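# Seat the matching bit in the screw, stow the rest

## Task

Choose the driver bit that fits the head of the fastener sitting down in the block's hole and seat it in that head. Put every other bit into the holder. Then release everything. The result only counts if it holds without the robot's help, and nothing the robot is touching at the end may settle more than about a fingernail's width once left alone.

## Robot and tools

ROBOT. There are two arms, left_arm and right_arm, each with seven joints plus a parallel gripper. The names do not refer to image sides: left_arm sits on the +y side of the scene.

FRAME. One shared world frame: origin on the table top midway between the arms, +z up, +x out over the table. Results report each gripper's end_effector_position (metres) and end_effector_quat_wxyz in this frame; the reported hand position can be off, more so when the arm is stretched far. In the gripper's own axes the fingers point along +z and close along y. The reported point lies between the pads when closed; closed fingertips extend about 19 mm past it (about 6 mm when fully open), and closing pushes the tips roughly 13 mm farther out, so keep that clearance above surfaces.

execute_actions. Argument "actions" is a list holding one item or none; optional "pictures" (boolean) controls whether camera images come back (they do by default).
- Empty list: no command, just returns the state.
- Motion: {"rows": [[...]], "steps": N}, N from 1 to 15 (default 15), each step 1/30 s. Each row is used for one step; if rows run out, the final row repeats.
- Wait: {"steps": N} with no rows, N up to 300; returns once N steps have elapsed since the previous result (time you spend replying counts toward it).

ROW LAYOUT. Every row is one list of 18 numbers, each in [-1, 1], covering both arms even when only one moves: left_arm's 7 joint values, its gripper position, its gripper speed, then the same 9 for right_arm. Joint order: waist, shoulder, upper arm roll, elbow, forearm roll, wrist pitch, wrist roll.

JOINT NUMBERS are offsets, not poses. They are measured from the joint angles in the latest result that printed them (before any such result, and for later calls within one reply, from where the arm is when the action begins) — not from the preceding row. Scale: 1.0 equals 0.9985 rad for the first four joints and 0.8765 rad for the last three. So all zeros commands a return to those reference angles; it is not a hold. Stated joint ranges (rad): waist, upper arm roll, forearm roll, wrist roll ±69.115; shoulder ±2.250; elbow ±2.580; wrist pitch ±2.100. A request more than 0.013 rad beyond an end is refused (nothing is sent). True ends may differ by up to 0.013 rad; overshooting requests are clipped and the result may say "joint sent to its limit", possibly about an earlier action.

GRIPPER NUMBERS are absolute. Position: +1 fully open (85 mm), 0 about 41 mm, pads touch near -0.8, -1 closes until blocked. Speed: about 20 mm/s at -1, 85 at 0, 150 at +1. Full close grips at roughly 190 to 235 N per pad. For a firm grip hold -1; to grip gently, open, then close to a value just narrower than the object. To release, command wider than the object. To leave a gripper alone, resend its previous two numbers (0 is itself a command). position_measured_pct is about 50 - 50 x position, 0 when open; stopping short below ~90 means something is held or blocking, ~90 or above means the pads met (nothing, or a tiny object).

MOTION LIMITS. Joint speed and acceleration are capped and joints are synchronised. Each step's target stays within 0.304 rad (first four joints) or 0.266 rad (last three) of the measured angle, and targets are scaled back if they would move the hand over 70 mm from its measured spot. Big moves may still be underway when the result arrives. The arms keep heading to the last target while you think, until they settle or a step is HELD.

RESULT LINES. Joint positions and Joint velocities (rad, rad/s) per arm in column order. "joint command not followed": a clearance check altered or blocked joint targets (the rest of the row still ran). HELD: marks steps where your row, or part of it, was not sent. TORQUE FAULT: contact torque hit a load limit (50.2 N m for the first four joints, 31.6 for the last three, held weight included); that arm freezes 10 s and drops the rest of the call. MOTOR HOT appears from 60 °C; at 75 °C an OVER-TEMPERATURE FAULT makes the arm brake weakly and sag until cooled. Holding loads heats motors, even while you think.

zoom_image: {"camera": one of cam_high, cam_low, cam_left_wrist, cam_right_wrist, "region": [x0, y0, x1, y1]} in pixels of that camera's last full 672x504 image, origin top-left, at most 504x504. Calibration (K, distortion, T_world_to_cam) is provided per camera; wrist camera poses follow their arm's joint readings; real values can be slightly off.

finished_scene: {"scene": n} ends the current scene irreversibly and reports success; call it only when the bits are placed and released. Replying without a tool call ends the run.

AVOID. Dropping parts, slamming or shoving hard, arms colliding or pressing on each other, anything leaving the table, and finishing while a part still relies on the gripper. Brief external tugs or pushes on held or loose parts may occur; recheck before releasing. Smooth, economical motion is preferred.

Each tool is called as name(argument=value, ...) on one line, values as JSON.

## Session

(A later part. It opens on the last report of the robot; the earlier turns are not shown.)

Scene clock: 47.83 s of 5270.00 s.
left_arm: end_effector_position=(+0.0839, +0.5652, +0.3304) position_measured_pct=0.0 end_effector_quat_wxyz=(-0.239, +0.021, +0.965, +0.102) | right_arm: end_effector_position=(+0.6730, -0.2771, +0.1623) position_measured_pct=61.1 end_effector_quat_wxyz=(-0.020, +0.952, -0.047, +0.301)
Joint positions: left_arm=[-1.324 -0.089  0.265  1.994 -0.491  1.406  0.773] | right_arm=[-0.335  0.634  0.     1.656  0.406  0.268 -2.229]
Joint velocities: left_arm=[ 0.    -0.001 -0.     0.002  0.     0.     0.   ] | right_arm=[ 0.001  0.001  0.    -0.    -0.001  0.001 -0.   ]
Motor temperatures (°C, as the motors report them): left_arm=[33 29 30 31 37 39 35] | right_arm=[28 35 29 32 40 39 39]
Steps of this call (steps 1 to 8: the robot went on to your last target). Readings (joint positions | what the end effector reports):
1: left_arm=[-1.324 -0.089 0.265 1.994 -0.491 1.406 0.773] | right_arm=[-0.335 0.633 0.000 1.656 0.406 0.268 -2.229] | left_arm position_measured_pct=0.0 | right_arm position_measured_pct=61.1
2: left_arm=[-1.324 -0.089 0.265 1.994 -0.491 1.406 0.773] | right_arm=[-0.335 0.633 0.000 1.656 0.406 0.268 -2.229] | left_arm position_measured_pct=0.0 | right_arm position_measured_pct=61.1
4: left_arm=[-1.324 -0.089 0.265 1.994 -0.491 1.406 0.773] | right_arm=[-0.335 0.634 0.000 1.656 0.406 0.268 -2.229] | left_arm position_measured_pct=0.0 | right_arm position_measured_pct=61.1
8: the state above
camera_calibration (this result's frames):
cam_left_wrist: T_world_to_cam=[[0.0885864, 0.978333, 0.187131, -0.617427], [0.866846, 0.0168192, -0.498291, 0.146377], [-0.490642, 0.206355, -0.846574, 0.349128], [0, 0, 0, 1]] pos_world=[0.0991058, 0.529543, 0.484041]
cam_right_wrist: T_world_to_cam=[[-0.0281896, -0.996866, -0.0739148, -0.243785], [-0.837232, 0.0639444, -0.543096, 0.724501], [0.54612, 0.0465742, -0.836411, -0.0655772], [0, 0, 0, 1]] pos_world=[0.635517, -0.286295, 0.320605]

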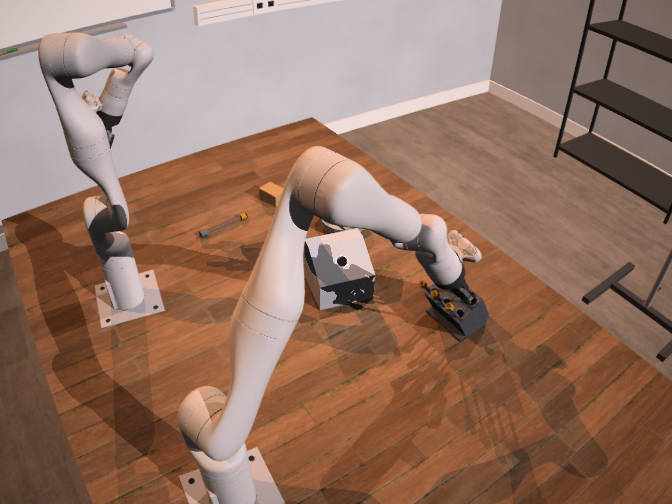

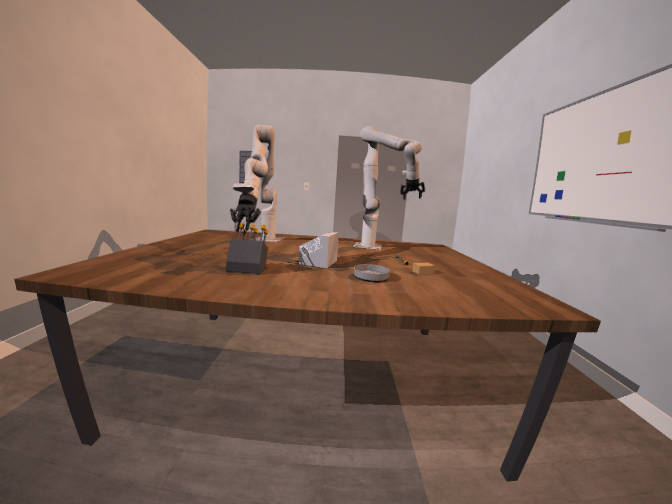

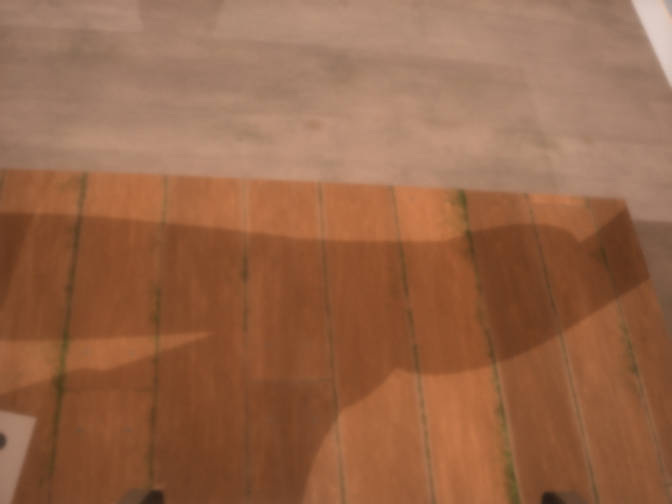

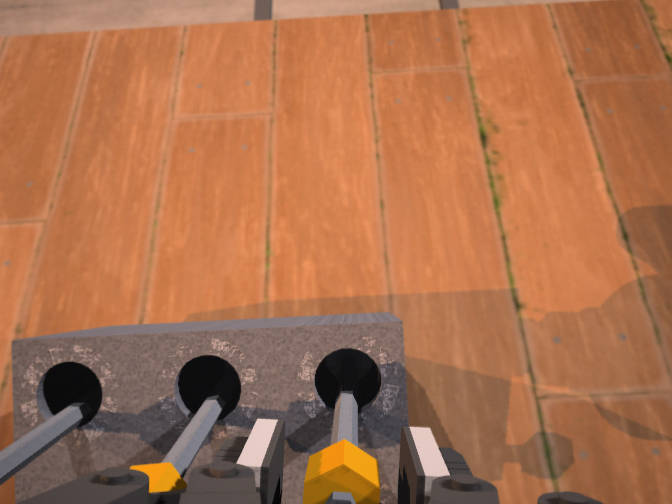

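execute_actions(actions=[{"rows":[[0,0,0,0,0,0,0,1,0,0,0.001,0,-0.006,0,0,0,-0.22,0],[0,0,0,0,0,0,0,1,0,0,0.001,0,-0.006,0,0,0,-0.22,0],[0,0,0,0,0,0,0,1,0,0,0.001,0,-0.006,0,0,0,-1,-0.3]]}], pictures=false)

execute_actions(actions=[{"rows":[[0,0,0,0,0,0,0,1,0,-0.005,-0.098,0,0.073,0,0,0,-1,-0.3]]}], pictures=false)

execute_actions(actions=[{"rows":[[0,0,0,0,0,0,0,1,0,-0.0055,-0.112,0,0.0775,0,0,0,-1,-0.3]]}])

zoom_image(camera="cam_right_wrist", region=[300, 320, 400, 420])

Scene clock: 52.63 s of 5270.00 s.
left_arm: end_effector_position=(+0.0839, +0.5652, +0.3304) position_measured_pct=0.0 end_effector_quat_wxyz=(-0.239, +0.021, +0.965, +0.102) | right_arm: end_effector_position=(+0.6755, -0.2771, +0.1644) position_measured_pct=77.0 end_effector_quat_wxyz=(-0.020, +0.951, -0.047, +0.303)
Joint positions: left_arm=[-1.324 -0.089  0.265  1.994 -0.491  1.406  0.773] | right_arm=[-0.335  0.634  0.001  1.65   0.406  0.268 -2.229]
Joint velocities: left_arm=[-0.    -0.     0.     0.001  0.     0.     0.   ] | right_arm=[ 0.    -0.     0.     0.001 -0.001  0.002  0.   ]
Motor temperatures (°C, as the motors report them): left_arm=[33 29 30 31 37 39 35] | right_arm=[28 35 29 32 40 39 39]
Steps of this call (steps 1 to 15: the robot went on to your last target; steps 16 to 90: nothing new was sent; then 1.30 s passed at rest; steps 91 to 105: all 15 steps of this action). Readings (joint positions | what the end effector reports):
91: left_arm=[-1.324 -0.089 0.265 1.994 -0.491 1.406 0.773] | right_arm=[-0.335 0.634 0.000 1.655 0.406 0.268 -2.229] | left_arm position_measured_pct=0.0 | right_arm position_measured_pct=61.1
92: left_arm=[-1.324 -0.089 0.265 1.994 -0.491 1.406 0.773] | right_arm=[-0.335 0.635 0.000 1.653 0.406 0.268 -2.229] | left_arm position_measured_pct=0.0 | right_arm position_measured_pct=61.1
94: left_arm=[-1.324 -0.089 0.265 1.994 -0.491 1.406 0.773] | right_arm=[-0.335 0.635 0.000 1.651 0.406 0.268 -2.229] | left_arm position_measured_pct=0.0 | right_arm position_measured_pct=61.5
98: left_arm=[-1.324 -0.089 0.265 1.994 -0.491 1.406 0.773] | right_arm=[-0.335 0.635 0.000 1.650 0.406 0.268 -2.229] | left_arm position_measured_pct=0.0 | right_arm position_measured_pct=69.0
105: the state above

Scene clock: 53.13 s of 5270.00 s.
left_arm: end_effector_position=(+0.0839, +0.5652, +0.3304) position_measured_pct=0.0 end_effector_quat_wxyz=(-0.239, +0.021, +0.965, +0.102) | right_arm: end_effector_position=(+0.6526, -0.2785, +0.1969) position_measured_pct=77.0 end_effector_quat_wxyz=(-0.024, +0.948, -0.045, +0.314)
Joint positions: left_arm=[-1.324 -0.089  0.265  1.994 -0.491  1.406  0.773] | right_arm=[-0.34   0.538  0.001  1.723  0.406  0.268 -2.229]
Joint velocities: left_arm=[-0.     0.001 -0.     0.001 -0.    -0.    -0.   ] | right_arm=[-0.001 -0.011  0.001  0.003 -0.001 -0.001 -0.001]
Motor temperatures (°C, as the motors report them): left_arm=[33 29 30 31 37 39 35] | right_arm=[28 35 29 32 40 39 39]
Steps of this call (steps 1 to 15: all 15 steps of this action). Readings (joint positions | what the end effector reports):
1: left_arm=[-1.324 -0.089 0.265 1.994 -0.491 1.406 0.773] | right_arm=[-0.335 0.633 0.001 1.651 0.406 0.268 -2.229] | left_arm position_measured_pct=0.0 | right_arm position_measured_pct=77.0
2: left_arm=[-1.324 -0.089 0.265 1.994 -0.491 1.406 0.773] | right_arm=[-0.335 0.628 0.001 1.655 0.406 0.268 -2.229] | left_arm position_measured_pct=0.0 | right_arm position_measured_pct=77.0
4: left_arm=[-1.324 -0.089 0.265 1.994 -0.491 1.406 0.773] | right_arm=[-0.337 0.600 0.001 1.675 0.406 0.268 -2.229] | left_arm position_measured_pct=0.0 | right_arm position_measured_pct=77.0
8: left_arm=[-1.324 -0.089 0.265 1.994 -0.491 1.406 0.773] | right_arm=[-0.339 0.546 0.001 1.715 0.406 0.268 -2.229] | left_arm position_measured_pct=0.0 | right_arm position_measured_pct=77.0
15: the state above

Scene clock: 53.63 s of 5270.00 s.
left_arm: end_effector_position=(+0.0839, +0.5652, +0.3304) position_measured_pct=0.0 end_effector_quat_wxyz=(-0.239, +0.021, +0.965, +0.102) | right_arm: end_effector_position=(+0.6264, -0.2806, +0.2328) position_measured_pct=77.0 end_effector_quat_wxyz=(-0.029, +0.943, -0.043, +0.330)
Joint positions: left_arm=[-1.324 -0.089  0.265  1.994 -0.491  1.406  0.773] | right_arm=[-0.345  0.427  0.001  1.8    0.406  0.268 -2.229]
Joint velocities: left_arm=[-0.     0.001 -0.    -0.001 -0.    -0.     0.   ] | right_arm=[-0.002 -0.013  0.001  0.003  0.    -0.001  0.001]
Motor temperatures (°C, as the motors report them): left_arm=[33 29 30 31 37 39 35] | right_arm=[28 35 29 32 40 39 39]
Steps of this call (steps 1 to 15: all 15 steps of this action). Readings (joint positions | what the end effector reports):
1: left_arm=[-1.324 -0.089 0.265 1.994 -0.491 1.406 0.773] | right_arm=[-0.340 0.536 0.001 1.723 0.406 0.268 -2.229] | left_arm position_measured_pct=0.0 | right_arm position_measured_pct=77.0
2: left_arm=[-1.324 -0.089 0.265 1.994 -0.491 1.406 0.773] | right_arm=[-0.340 0.529 0.001 1.728 0.406 0.268 -2.229] | left_arm position_measured_pct=0.0 | right_arm position_measured_pct=77.0
4: left_arm=[-1.324 -0.089 0.265 1.994 -0.491 1.406 0.773] | right_arm=[-0.342 0.500 0.001 1.748 0.406 0.268 -2.229] | left_arm position_measured_pct=0.0 | right_arm position_measured_pct=77.0
8: left_arm=[-1.324 -0.089 0.265 1.994 -0.491 1.406 0.773] | right_arm=[-0.345 0.439 0.001 1.791 0.406 0.268 -2.229] | left_arm position_measured_pct=0.0 | right_arm position_measured_pct=77.0
15: the state above
camera_calibration (this result's frames):
cam_left_wrist: T_world_to_cam=[[0.0885877, 0.978332, 0.187132, -0.617429], [0.866847, 0.0168184, -0.49829, 0.146376], [-0.490641, 0.206357, -0.846575, 0.349127], [0, 0, 0, 1]] pos_world=[0.0991066, 0.529544, 0.48404]
cam_right_wrist: T_world_to_cam=[[-0.0137478, -0.996062, -0.0875849, -0.248965], [-0.803224, 0.0631695, -0.592318, 0.713997], [0.595518, 0.0622072, -0.80093, -0.0157605], [0, 0, 0, 1]] pos_world=[0.579463, -0.292107, 0.388485]

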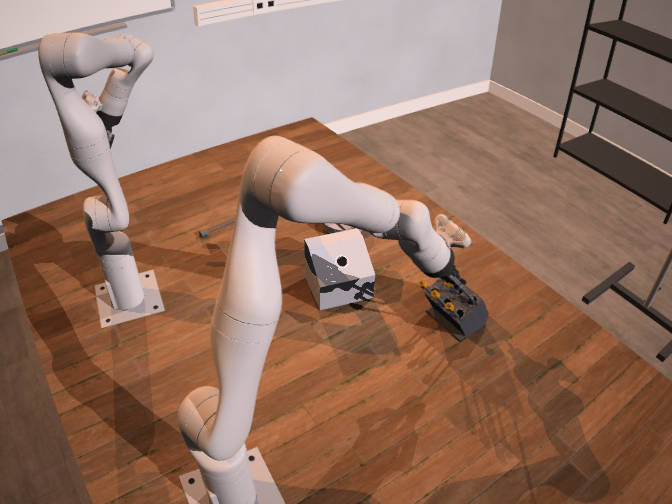

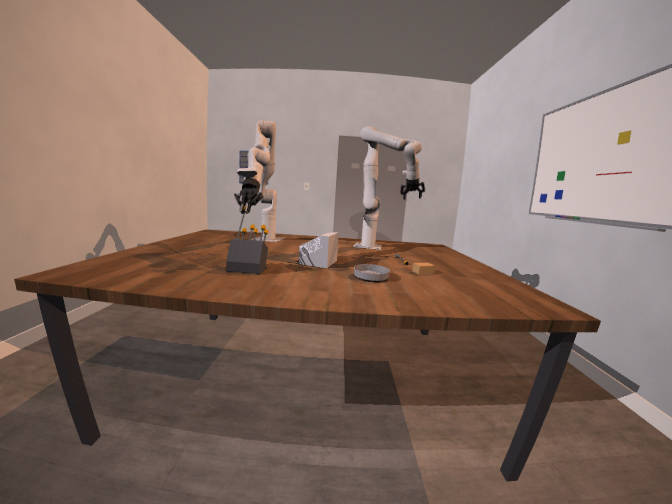

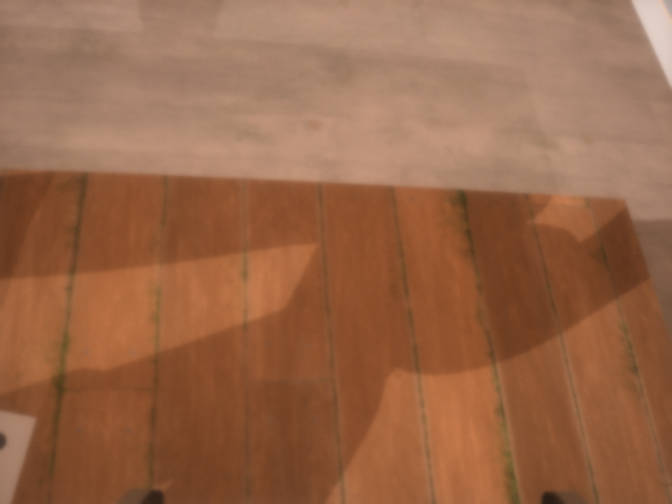

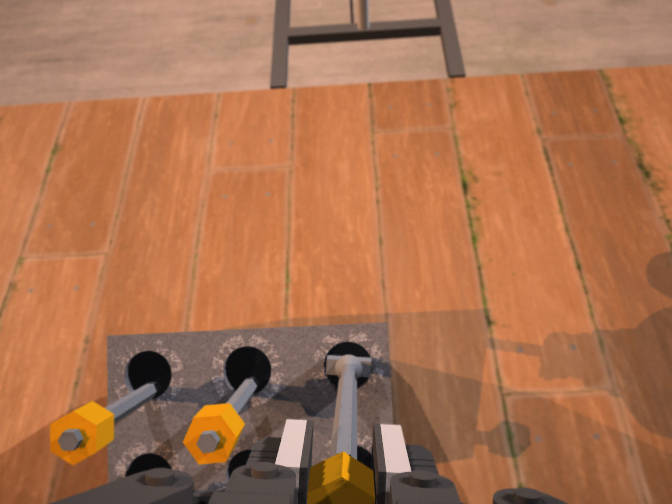

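Region (300, 320, 400, 420) of cam_right_wrist's 672x504 image, scaled by 5.040.

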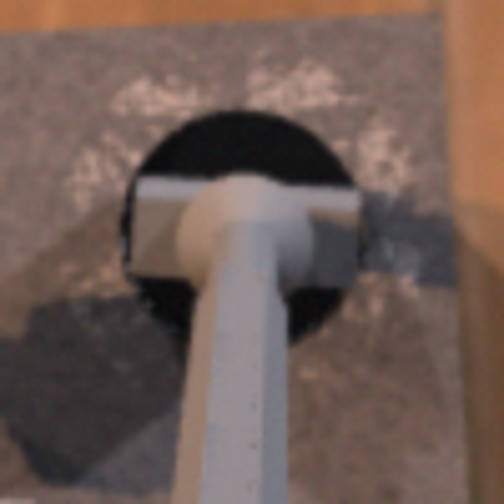

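execute_actions(actions=[{"rows":[[0,0,0,0,0,0,0,1,0,-0.0005,0.012,0,-0.008,0,0,0,-1,-0.3],[0,0,0,0,0,0,0,1,0,-0.0005,0.012,0,-0.008,0,0,0,-1,-0.3],[0,0,0,0,0,0,0,1,0,-0.0005,0.012,0,-0.008,0,0,0,-1,-0.3],[0,0,0,0,0,0,0,1,0,0,0.024,0,-0.0165,0,0,0,-1,-0.3],[0,0,0,0,0,0,0,1,0,0,0.024,0,-0.0165,0,0,0,-1,-0.3],[0,0,0,0,0,0,0,1,0,0,0.024,0,-0.0165,0,0,0,-1,-0.3],[0,0,0,0,0,0,0,1,0,0.0007,0.037,0,-0.0253,0,0,0,-1,-0.3]]}])

Scene clock: 56.63 s of 5270.00 s.
left_arm: end_effector_position=(+0.0839, +0.5652, +0.3304) position_measured_pct=0.0 end_effector_quat_wxyz=(-0.239, +0.021, +0.965, +0.102) | right_arm: end_effector_position=(+0.6350, -0.2794, +0.2214) position_measured_pct=77.0 end_effector_quat_wxyz=(-0.027, +0.945, -0.043, +0.324)
Joint positions: left_arm=[-1.324 -0.089  0.265  1.994 -0.491  1.406  0.773] | right_arm=[-0.344  0.463  0.001  1.775  0.406  0.268 -2.229]
Joint velocities: left_arm=[-0.001 -0.    -0.    -0.    -0.    -0.     0.   ] | right_arm=[ 0.001  0.01   0.    -0.005 -0.    -0.001 -0.001]
Motor temperatures (°C, as the motors report them): left_arm=[33 29 30 31 37 39 35] | right_arm=[28 35 29 32 40 39 39]
Steps of this call (steps 1 to 15: the robot went on to your last target; steps 16 to 75: nothing new was sent; steps 76 to 90: all 15 steps of this action). Readings (joint positions | what the end effector reports):
76: left_arm=[-1.324 -0.089 0.265 1.994 -0.491 1.406 0.773] | right_arm=[-0.345 0.427 0.001 1.799 0.406 0.268 -2.229] | left_arm position_measured_pct=0.0 | right_arm position_measured_pct=77.0
77: left_arm=[-1.324 -0.089 0.265 1.994 -0.491 1.406 0.773] | right_arm=[-0.345 0.431 0.001 1.797 0.406 0.268 -2.229] | left_arm position_measured_pct=0.0 | right_arm position_measured_pct=77.0
79: left_arm=[-1.324 -0.089 0.265 1.994 -0.491 1.406 0.773] | right_arm=[-0.346 0.437 0.001 1.793 0.406 0.268 -2.229] | left_arm position_measured_pct=0.0 | right_arm position_measured_pct=77.0
83: left_arm=[-1.324 -0.089 0.265 1.994 -0.491 1.406 0.773] | right_arm=[-0.345 0.453 0.001 1.782 0.406 0.268 -2.229] | left_arm position_measured_pct=0.0 | right_arm position_measured_pct=77.0
90: the state above
camera_calibration (this result's frames):
cam_left_wrist: T_world_to_cam=[[0.0885882, 0.978332, 0.187132, -0.61743], [0.866847, 0.0168182, -0.49829, 0.146376], [-0.49064, 0.206358, -0.846575, 0.349127], [0, 0, 0, 1]] pos_world=[0.0991068, 0.529544, 0.48404]
cam_right_wrist: T_world_to_cam=[[-0.015659, -0.996266, -0.0849074, -0.248077], [-0.809695, 0.0624572, -0.583518, 0.715992], [0.586642, 0.0596118, -0.80765, -0.0237519], [0, 0, 0, 1]] pos_world=[0.589785, -0.290453, 0.377547]

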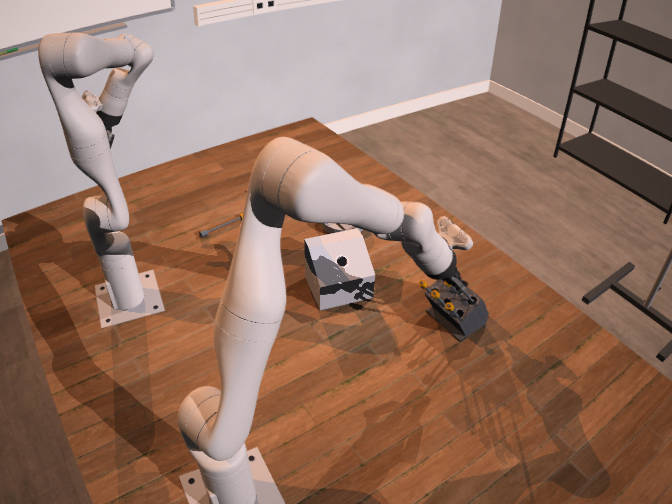

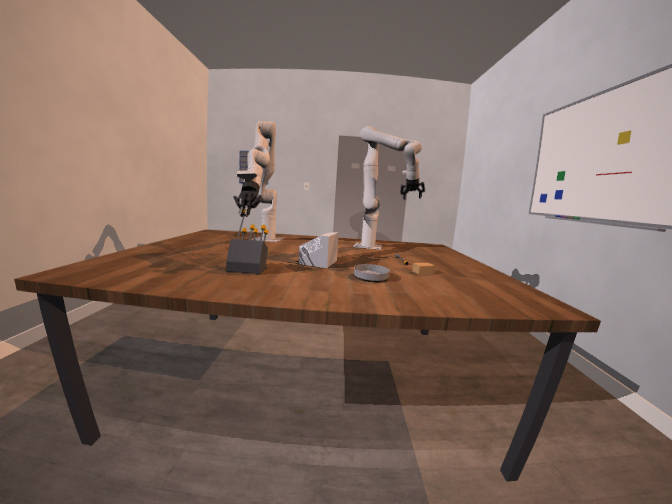

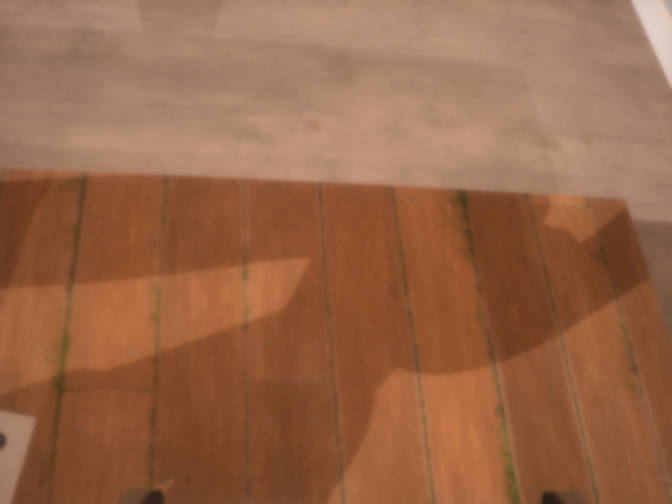

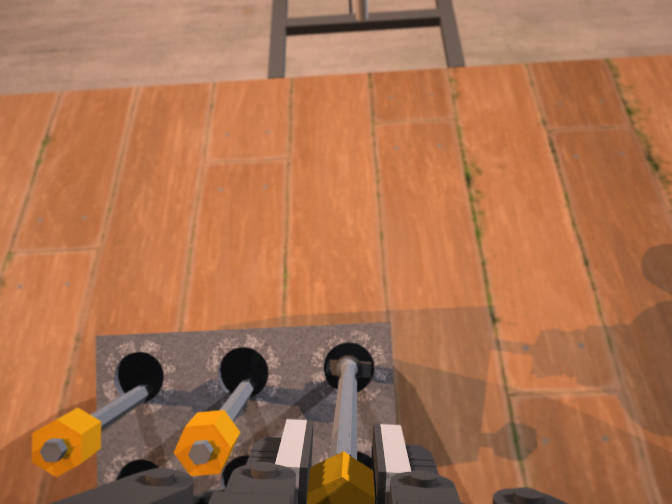

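execute_actions(actions=[{"rows":[[0,0,0,0,0,0,0,1,0,0.004,0.075,0,-0.052,0,0,0,-1,-0.3]],"steps":12}], pictures=false)

execute_actions(actions=[{"rows":[[0,0,0,0,0,0,0,1,0,0.005,0.094,0,-0.07,0,0,0,-1,-0.3]]}], pictures=false)

execute_actions(actions=[{"rows":[[0,0,0,0,0,0,0,1,0,0,0,0,0,0,0,0,-0.22,0]],"steps":9}], pictures=false)

execute_actions(actions=[{"rows":[[0,0,0,0,0,0,0,1,0,-0.009,-0.14,0,0.105,0,0,0,-0.22,0]]}], pictures=false)

Scene clock: 63.80 s of 5270.00 s.
left_arm: end_effector_position=(+0.0839, +0.5652, +0.3304) position_measured_pct=0.0 end_effector_quat_wxyz=(-0.239, +0.021, +0.965, +0.102) | right_arm: end_effector_position=(+0.6522, -0.2783, +0.1973) position_measured_pct=77.0 end_effector_quat_wxyz=(-0.024, +0.948, -0.045, +0.314)
Joint positions: left_arm=[-1.324 -0.089  0.265  1.994 -0.491  1.406  0.773] | right_arm=[-0.341  0.536  0.001  1.724  0.406  0.268 -2.229]
Joint velocities: left_arm=[ 0.     0.001 -0.     0.     0.    -0.    -0.   ] | right_arm=[ 0.002  0.018 -0.    -0.008 -0.003 -0.002 -0.   ]
Motor temperatures (°C, as the motors report them): left_arm=[33 29 30 31 37 39 35] | right_arm=[28 35 29 32 40 39 39]
Steps of this call (steps 1 to 15: the robot went on to your last target; steps 16 to 90: nothing new was sent; then 3.77 s passed at rest; steps 91 to 102: all 12 steps of this action). Readings (joint positions | what the end effector reports):
91: left_arm=[-1.324 -0.089 0.265 1.994 -0.491 1.406 0.773] | right_arm=[-0.344 0.466 0.001 1.774 0.406 0.268 -2.229] | left_arm position_measured_pct=0.0 | right_arm position_measured_pct=77.0
92: left_arm=[-1.324 -0.089 0.265 1.994 -0.491 1.406 0.773] | right_arm=[-0.344 0.472 0.001 1.769 0.406 0.268 -2.229] | left_arm position_measured_pct=0.0 | right_arm position_measured_pct=77.0
94: left_arm=[-1.324 -0.089 0.265 1.994 -0.491 1.406 0.773] | right_arm=[-0.342 0.500 0.001 1.751 0.406 0.268 -2.229] | left_arm position_measured_pct=0.0 | right_arm position_measured_pct=77.0
98: left_arm=[-1.324 -0.089 0.265 1.994 -0.491 1.406 0.773] | right_arm=[-0.341 0.533 0.001 1.727 0.406 0.268 -2.229] | left_arm position_measured_pct=0.0 | right_arm position_measured_pct=77.0
102: the state above

Scene clock: 64.30 s of 5270.00 s.
left_arm: end_effector_position=(+0.0839, +0.5652, +0.3304) position_measured_pct=0.0 end_effector_quat_wxyz=(-0.239, +0.021, +0.965, +0.102) | right_arm: end_effector_position=(+0.6742, -0.2772, +0.1660) position_measured_pct=77.0 end_effector_quat_wxyz=(-0.020, +0.951, -0.047, +0.304)
Joint positions: left_arm=[-1.324 -0.089  0.265  1.994 -0.491  1.406  0.773] | right_arm=[-0.336  0.629  0.001  1.654  0.406  0.268 -2.229]
Joint velocities: left_arm=[ 0.    -0.002  0.    -0.001  0.     0.     0.   ] | right_arm=[ 0.     0.011 -0.001 -0.004 -0.    -0.001  0.001]
Motor temperatures (°C, as the motors report them): left_arm=[33 29 30 31 37 39 35] | right_arm=[28 35 29 32 40 39 39]
Steps of this call (steps 1 to 15: all 15 steps of this action). Readings (joint positions | what the end effector reports):
1: left_arm=[-1.324 -0.089 0.265 1.994 -0.491 1.406 0.773] | right_arm=[-0.340 0.538 0.001 1.723 0.406 0.268 -2.229] | left_arm position_measured_pct=0.0 | right_arm position_measured_pct=77.0
2: left_arm=[-1.324 -0.089 0.265 1.994 -0.491 1.406 0.773] | right_arm=[-0.340 0.545 0.001 1.718 0.406 0.268 -2.229] | left_arm position_measured_pct=0.0 | right_arm position_measured_pct=77.0
4: left_arm=[-1.324 -0.089 0.265 1.994 -0.491 1.406 0.773] | right_arm=[-0.338 0.575 0.001 1.696 0.406 0.268 -2.229] | left_arm position_measured_pct=0.0 | right_arm position_measured_pct=77.0
8: left_arm=[-1.324 -0.089 0.265 1.994 -0.491 1.406 0.773] | right_arm=[-0.336 0.622 0.001 1.660 0.406 0.268 -2.229] | left_arm position_measured_pct=0.0 | right_arm position_measured_pct=77.0
15: the state above

Scene clock: 64.60 s of 5270.00 s.
left_arm: end_effector_position=(+0.0839, +0.5652, +0.3304) position_measured_pct=0.0 end_effector_quat_wxyz=(-0.239, +0.021, +0.965, +0.102) | right_arm: end_effector_position=(+0.6742, -0.2772, +0.1661) position_measured_pct=61.9 end_effector_quat_wxyz=(-0.020, +0.951, -0.047, +0.304)
Joint positions: left_arm=[-1.324 -0.089  0.265  1.994 -0.491  1.406  0.773] | right_arm=[-0.336  0.629  0.001  1.654  0.406  0.268 -2.229]
Joint velocities: left_arm=[-0.     0.002 -0.     0.001 -0.     0.    -0.   ] | right_arm=[-0.001  0.002  0.     0.001  0.     0.001 -0.001]
Motor temperatures (°C, as the motors report them): left_arm=[33 29 30 31 37 39 35] | right_arm=[28 35 29 32 40 39 39]
Steps of this call (steps 1 to 9: all 9 steps of this action). Readings (joint positions | what the end effector reports):
1: left_arm=[-1.324 -0.089 0.265 1.994 -0.491 1.406 0.773] | right_arm=[-0.336 0.629 0.001 1.654 0.406 0.268 -2.229] | left_arm position_measured_pct=0.0 | right_arm position_measured_pct=77.0
2: left_arm=[-1.324 -0.089 0.265 1.994 -0.491 1.406 0.773] | right_arm=[-0.336 0.629 0.001 1.654 0.406 0.268 -2.229] | left_arm position_measured_pct=0.0 | right_arm position_measured_pct=77.0
4: left_arm=[-1.324 -0.089 0.265 1.994 -0.491 1.406 0.773] | right_arm=[-0.335 0.629 0.001 1.654 0.406 0.268 -2.229] | left_arm position_measured_pct=0.0 | right_arm position_measured_pct=72.6
8: left_arm=[-1.324 -0.089 0.265 1.994 -0.491 1.406 0.773] | right_arm=[-0.336 0.629 0.001 1.654 0.406 0.268 -2.229] | left_arm position_measured_pct=0.0 | right_arm position_measured_pct=62.7
9: the state above

Scene clock: 65.10 s of 5270.00 s.
left_arm: end_effector_position=(+0.0839, +0.5652, +0.3304) position_measured_pct=0.0 end_effector_quat_wxyz=(-0.239, +0.021, +0.965, +0.102) | right_arm: end_effector_position=(+0.6402, -0.2784, +0.2109) position_measured_pct=61.1 end_effector_quat_wxyz=(-0.026, +0.946, -0.043, +0.319)
Joint positions: left_arm=[-1.324 -0.089  0.265  1.994 -0.491  1.406  0.773] | right_arm=[-0.344  0.492  0.001  1.758  0.406  0.268 -2.229]
Joint velocities: left_arm=[-0.     0.002  0.     0.001 -0.     0.    -0.   ] | right_arm=[-0.001 -0.02  -0.001  0.006  0.    -0.001 -0.001]
Motor temperatures (°C, as the motors report them): left_arm=[33 29 30 31 37 39 35] | right_arm=[28 35 29 32 40 39 39]
Steps of this call (steps 1 to 15: all 15 steps of this action). Readings (joint positions | what the end effector reports):
1: left_arm=[-1.324 -0.089 0.265 1.994 -0.491 1.406 0.773] | right_arm=[-0.336 0.628 0.001 1.655 0.406 0.268 -2.229] | left_arm position_measured_pct=0.0 | right_arm position_measured_pct=61.5
2: left_arm=[-1.324 -0.089 0.265 1.994 -0.491 1.406 0.773] | right_arm=[-0.337 0.622 0.001 1.660 0.406 0.268 -2.229] | left_arm position_measured_pct=0.0 | right_arm position_measured_pct=61.5
4: left_arm=[-1.324 -0.089 0.265 1.994 -0.491 1.406 0.773] | right_arm=[-0.339 0.592 0.001 1.681 0.406 0.268 -2.229] | left_arm position_measured_pct=0.0 | right_arm position_measured_pct=61.1
8: left_arm=[-1.324 -0.089 0.265 1.994 -0.491 1.406 0.773] | right_arm=[-0.343 0.512 0.001 1.740 0.406 0.268 -2.229] | left_arm position_measured_pct=0.0 | right_arm position_measured_pct=61.1
15: the state above

execute_actions(actions=[{"rows":[[0,0,0,0,0,0,0,1,0,-0.183,0.042,-0.001,-0.089,0.1917,0.126,-0.2037,-0.22,0]]}], pictures=false)

execute_actions(actions=[{"steps":12}])

zoom_image(camera="cam_right_wrist", region=[270, 330, 420, 480])

Scene clock: 67.50 s of 5270.00 s.
left_arm: end_effector_position=(+0.0839, +0.5652, +0.3304) position_measured_pct=0.0 end_effector_quat_wxyz=(-0.239, +0.021, +0.965, +0.102) | right_arm: end_effector_position=(+0.6416, -0.1893, +0.2132) position_measured_pct=61.1 end_effector_quat_wxyz=(-0.011, +0.948, +0.013, +0.317)
Joint positions: left_arm=[-1.324 -0.089  0.265  1.994 -0.491  1.406  0.773] | right_arm=[-0.523  0.532 -0.001  1.67   0.574  0.378 -2.407]
Joint velocities: left_arm=[-0. -0. -0.  0.  0. -0. -0.] | right_arm=[-0.035  0.01   0.016 -0.007  0.007  0.01  -0.007]
Motor temperatures (°C, as the motors report them): left_arm=[33 29 30 31 37 39 35] | right_arm=[28 35 29 32 40 39 39]
Steps of this call (steps 1 to 15: the robot went on to your last target; steps 16 to 57: nothing new was sent; steps 58 to 72: all 15 steps of this action). Readings (joint positions | what the end effector reports):
58: left_arm=[-1.324 -0.089 0.265 1.994 -0.491 1.406 0.773] | right_arm=[-0.346 0.490 0.001 1.758 0.407 0.269 -2.230] | left_arm position_measured_pct=0.0 | right_arm position_measured_pct=61.1
59: left_arm=[-1.324 -0.089 0.265 1.994 -0.491 1.406 0.773] | right_arm=[-0.353 0.491 0.003 1.756 0.411 0.272 -2.235] | left_arm position_measured_pct=0.0 | right_arm position_measured_pct=61.1
61: left_arm=[-1.324 -0.089 0.265 1.994 -0.491 1.406 0.773] | right_arm=[-0.383 0.499 0.005 1.742 0.436 0.289 -2.261] | left_arm position_measured_pct=0.0 | right_arm position_measured_pct=61.1
65: left_arm=[-1.324 -0.089 0.265 1.994 -0.491 1.406 0.773] | right_arm=[-0.476 0.522 -0.001 1.695 0.525 0.346 -2.356] | left_arm position_measured_pct=0.0 | right_arm position_measured_pct=61.1
72: the state above

Scene clock: 67.90 s of 5270.00 s.
left_arm: end_effector_position=(+0.0839, +0.5652, +0.3304) position_measured_pct=0.0 end_effector_quat_wxyz=(-0.239, +0.021, +0.965, +0.102) | right_arm: end_effector_position=(+0.6411, -0.1871, +0.2126) position_measured_pct=61.1 end_effector_quat_wxyz=(-0.011, +0.948, +0.015, +0.316)
Joint positions: left_arm=[-1.324 -0.089  0.265  1.994 -0.491  1.406  0.773] | right_arm=[-0.527  0.533 -0.     1.67   0.574  0.379 -2.408]
Joint velocities: left_arm=[-0.001  0.    -0.    -0.002  0.     0.     0.   ] | right_arm=[-0.002  0.001 -0.001 -0.    -0.001 -0.001  0.001]
Motor temperatures (°C, as the motors report them): left_arm=[33 29 30 31 37 39 35] | right_arm=[28 35 29 32 40 39 39]
Steps of this call (steps 1 to 12: the robot went on to your last target). Readings (joint positions | what the end effector reports):
1: left_arm=[-1.324 -0.089 0.265 1.994 -0.491 1.406 0.773] | right_arm=[-0.524 0.533 -0.000 1.670 0.574 0.378 -2.407] | left_arm position_measured_pct=0.0 | right_arm position_measured_pct=61.1
2: left_arm=[-1.324 -0.089 0.265 1.994 -0.491 1.406 0.773] | right_arm=[-0.525 0.533 -0.000 1.670 0.574 0.379 -2.408] | left_arm position_measured_pct=0.0 | right_arm position_measured_pct=61.1
4: left_arm=[-1.324 -0.089 0.265 1.994 -0.491 1.406 0.773] | right_arm=[-0.526 0.533 -0.000 1.670 0.574 0.379 -2.408] | left_arm position_measured_pct=0.0 | right_arm position_measured_pct=61.1
8: left_arm=[-1.324 -0.089 0.265 1.994 -0.491 1.406 0.773] | right_arm=[-0.527 0.533 -0.000 1.670 0.574 0.379 -2.408] | left_arm position_measured_pct=0.0 | right_arm position_measured_pct=61.1
12: the state above
camera_calibration (this result's frames):
cam_left_wrist: T_world_to_cam=[[0.0885903, 0.978332, 0.187134, -0.617432], [0.866848, 0.0168167, -0.498288, 0.146374], [-0.490638, 0.206361, -0.846575, 0.349125], [0, 0, 0, 1]] pos_world=[0.0991082, 0.529546, 0.48404]
cam_right_wrist: T_world_to_cam=[[0.0844446, -0.996268, -0.0178881, -0.235277], [-0.818961, -0.0591672, -0.570791, 0.690586], [0.567602, 0.0628499, -0.8209, -0.0242756], [0, 0, 0, 1]] pos_world=[0.59921, -0.192013, 0.370044]

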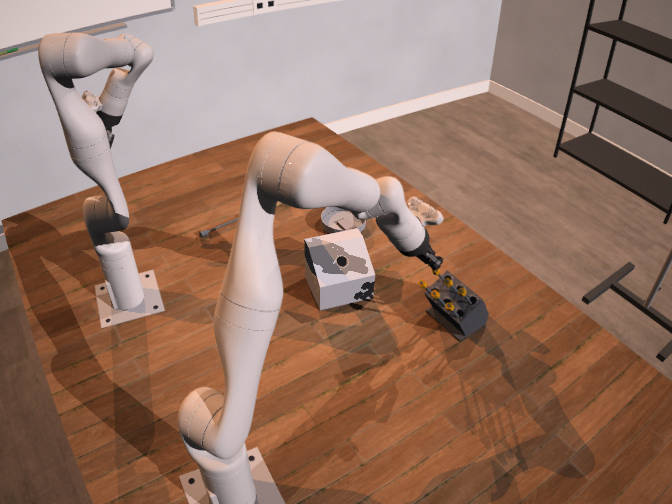

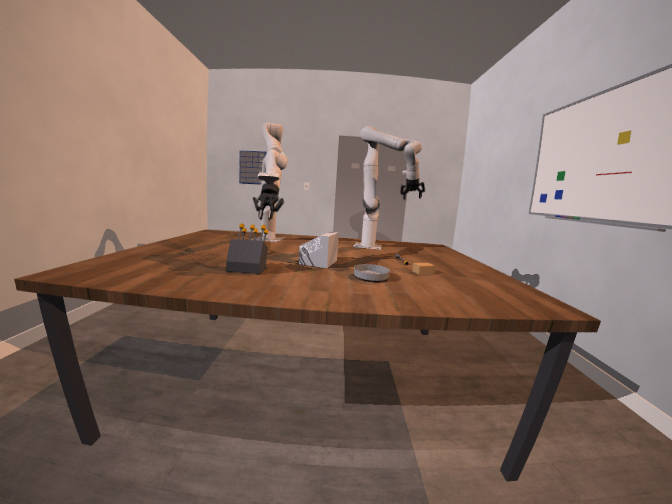

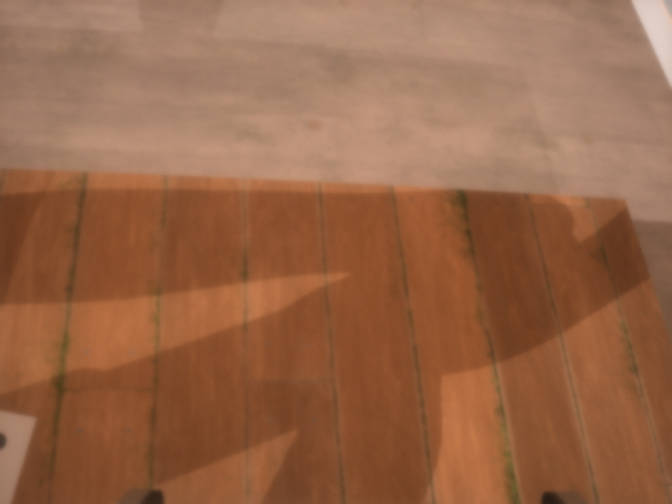

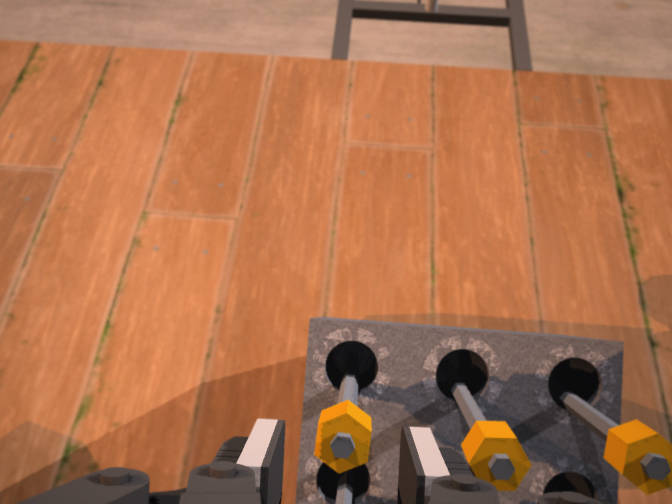

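Region (270, 330, 420, 480) of cam_right_wrist's 672x504 image, scaled by 3.360.

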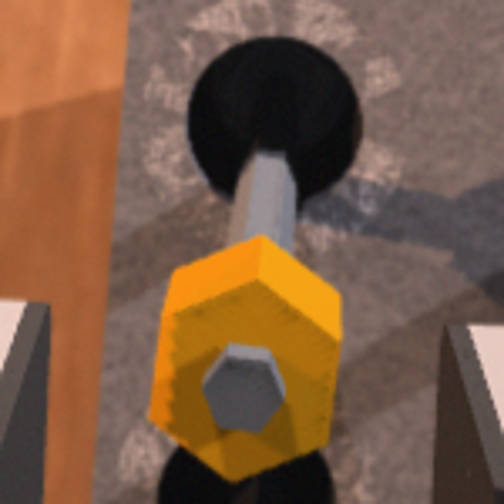

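execute_actions(actions=[{"rows":[[0,0,0,0,0,0,0,1,0,0.0168,0.1434,0,-0.108,0,0,-0.07,-0.22,0]]}], pictures=false)

execute_actions(actions=[{"steps":8}])

Scene clock: 70.60 s of 5270.00 s.
left_arm: end_effector_position=(+0.0839, +0.5652, +0.3304) position_measured_pct=0.0 end_effector_quat_wxyz=(-0.239, +0.021, +0.965, +0.102) | right_arm: end_effector_position=(+0.6753, -0.1850, +0.1647) position_measured_pct=61.1 end_effector_quat_wxyz=(-0.012, +0.953, -0.020, +0.301)
Joint positions: left_arm=[-1.324 -0.089  0.265  1.994 -0.491  1.406  0.773] | right_arm=[-0.511  0.674 -0.     1.562  0.574  0.379 -2.469]
Joint velocities: left_arm=[ 0.    -0.002  0.     0.001 -0.     0.     0.   ] | right_arm=[ 0.004  0.02   0.002 -0.007 -0.001  0.    -0.001]
Motor temperatures (°C, as the motors report them): left_arm=[33 29 30 31 37 39 35] | right_arm=[28 35 29 32 40 39 39]
Steps of this call (steps 1 to 15: the robot went on to your last target; steps 16 to 66: nothing new was sent; steps 67 to 81: all 15 steps of this action). Readings (joint positions | what the end effector reports):
67: left_arm=[-1.324 -0.089 0.265 1.994 -0.491 1.406 0.773] | right_arm=[-0.527 0.535 -0.000 1.669 0.574 0.379 -2.408] | left_arm position_measured_pct=0.0 | right_arm position_measured_pct=61.1
68: left_arm=[-1.324 -0.089 0.265 1.994 -0.491 1.406 0.773] | right_arm=[-0.526 0.541 -0.000 1.664 0.574 0.379 -2.410] | left_arm position_measured_pct=0.0 | right_arm position_measured_pct=61.1
70: left_arm=[-1.324 -0.089 0.265 1.994 -0.491 1.406 0.773] | right_arm=[-0.522 0.571 -0.000 1.643 0.574 0.379 -2.422] | left_arm position_measured_pct=0.0 | right_arm position_measured_pct=61.1
74: left_arm=[-1.324 -0.089 0.265 1.994 -0.491 1.406 0.773] | right_arm=[-0.513 0.652 0.000 1.582 0.574 0.379 -2.458] | left_arm position_measured_pct=0.0 | right_arm position_measured_pct=61.1
81: the state above

Scene clock: 70.87 s of 5270.00 s.
left_arm: end_effector_position=(+0.0839, +0.5652, +0.3304) position_measured_pct=0.0 end_effector_quat_wxyz=(-0.239, +0.021, +0.965, +0.102) | right_arm: end_effector_position=(+0.6753, -0.1853, +0.1636) position_measured_pct=61.1 end_effector_quat_wxyz=(-0.012, +0.953, -0.020, +0.301)
Joint positions: left_arm=[-1.324 -0.089  0.265  1.994 -0.491  1.406  0.773] | right_arm=[-0.51   0.676 -0.     1.562  0.574  0.379 -2.469]
Joint velocities: left_arm=[ 0.    -0.     0.     0.001  0.    -0.     0.   ] | right_arm=[ 0.     0.003  0.001 -0.    -0.001 -0.    -0.   ]
Motor temperatures (°C, as the motors report them): left_arm=[33 29 30 31 37 39 35] | right_arm=[28 35 29 32 40 39 39]
Steps of this call (steps 1 to 8: the robot went on to your last target). Readings (joint positions | what the end effector reports):
1: left_arm=[-1.324 -0.089 0.265 1.994 -0.491 1.406 0.773] | right_arm=[-0.510 0.675 -0.000 1.562 0.574 0.379 -2.469] | left_arm position_measured_pct=0.0 | right_arm position_measured_pct=61.1
2: left_arm=[-1.324 -0.089 0.265 1.994 -0.491 1.406 0.773] | right_arm=[-0.510 0.675 -0.000 1.562 0.574 0.379 -2.469] | left_arm position_measured_pct=0.0 | right_arm position_measured_pct=61.1
4: left_arm=[-1.324 -0.089 0.265 1.994 -0.491 1.406 0.773] | right_arm=[-0.510 0.676 -0.000 1.562 0.574 0.379 -2.469] | left_arm position_measured_pct=0.0 | right_arm position_measured_pct=61.1
8: the state above
camera_calibration (this result's frames):
cam_left_wrist: T_world_to_cam=[[0.0885908, 0.978331, 0.187134, -0.617433], [0.866849, 0.0168164, -0.498288, 0.146374], [-0.490638, 0.206361, -0.846575, 0.349125], [0, 0, 0, 1]] pos_world=[0.0991084, 0.529547, 0.48404]
cam_right_wrist: T_world_to_cam=[[0.0171341, -0.998954, -0.0423957, -0.188198], [-0.83954, 0.00865486, -0.543228, 0.712666], [0.543027, 0.0449007, -0.838514, -0.0679445], [0, 0, 0, 1]] pos_world=[0.638432, -0.191118, 0.322189]

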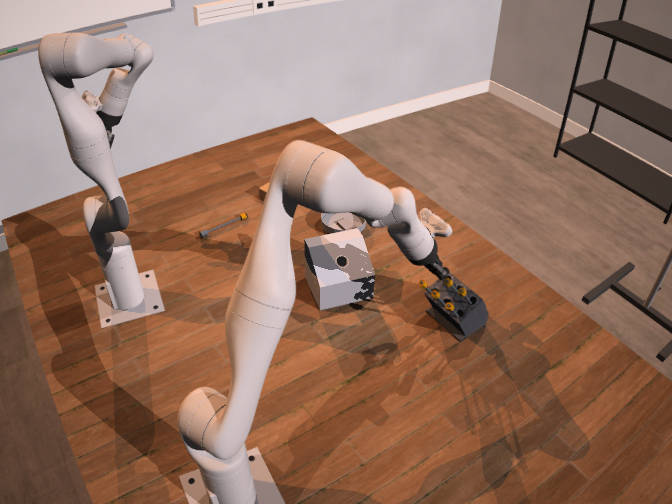

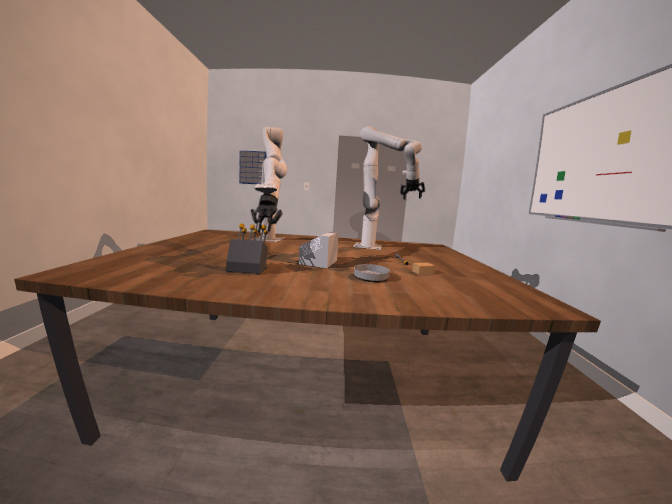

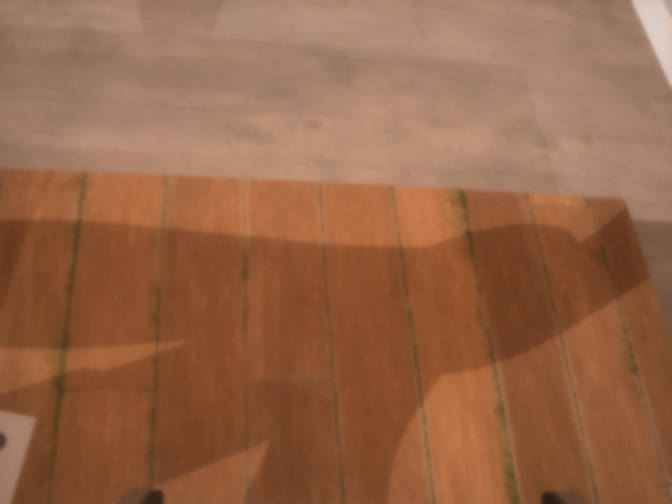

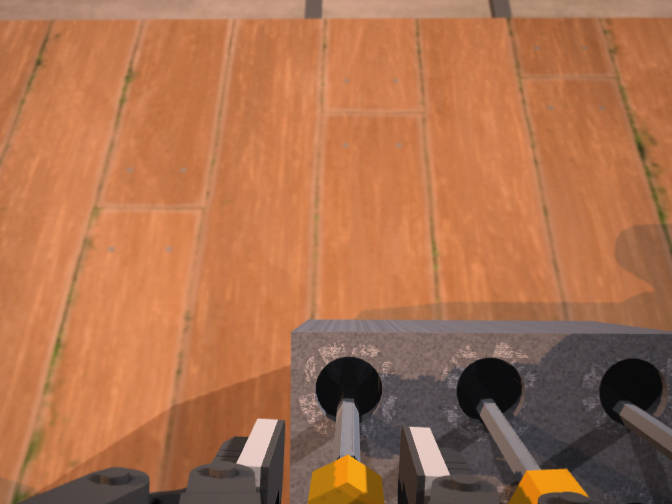

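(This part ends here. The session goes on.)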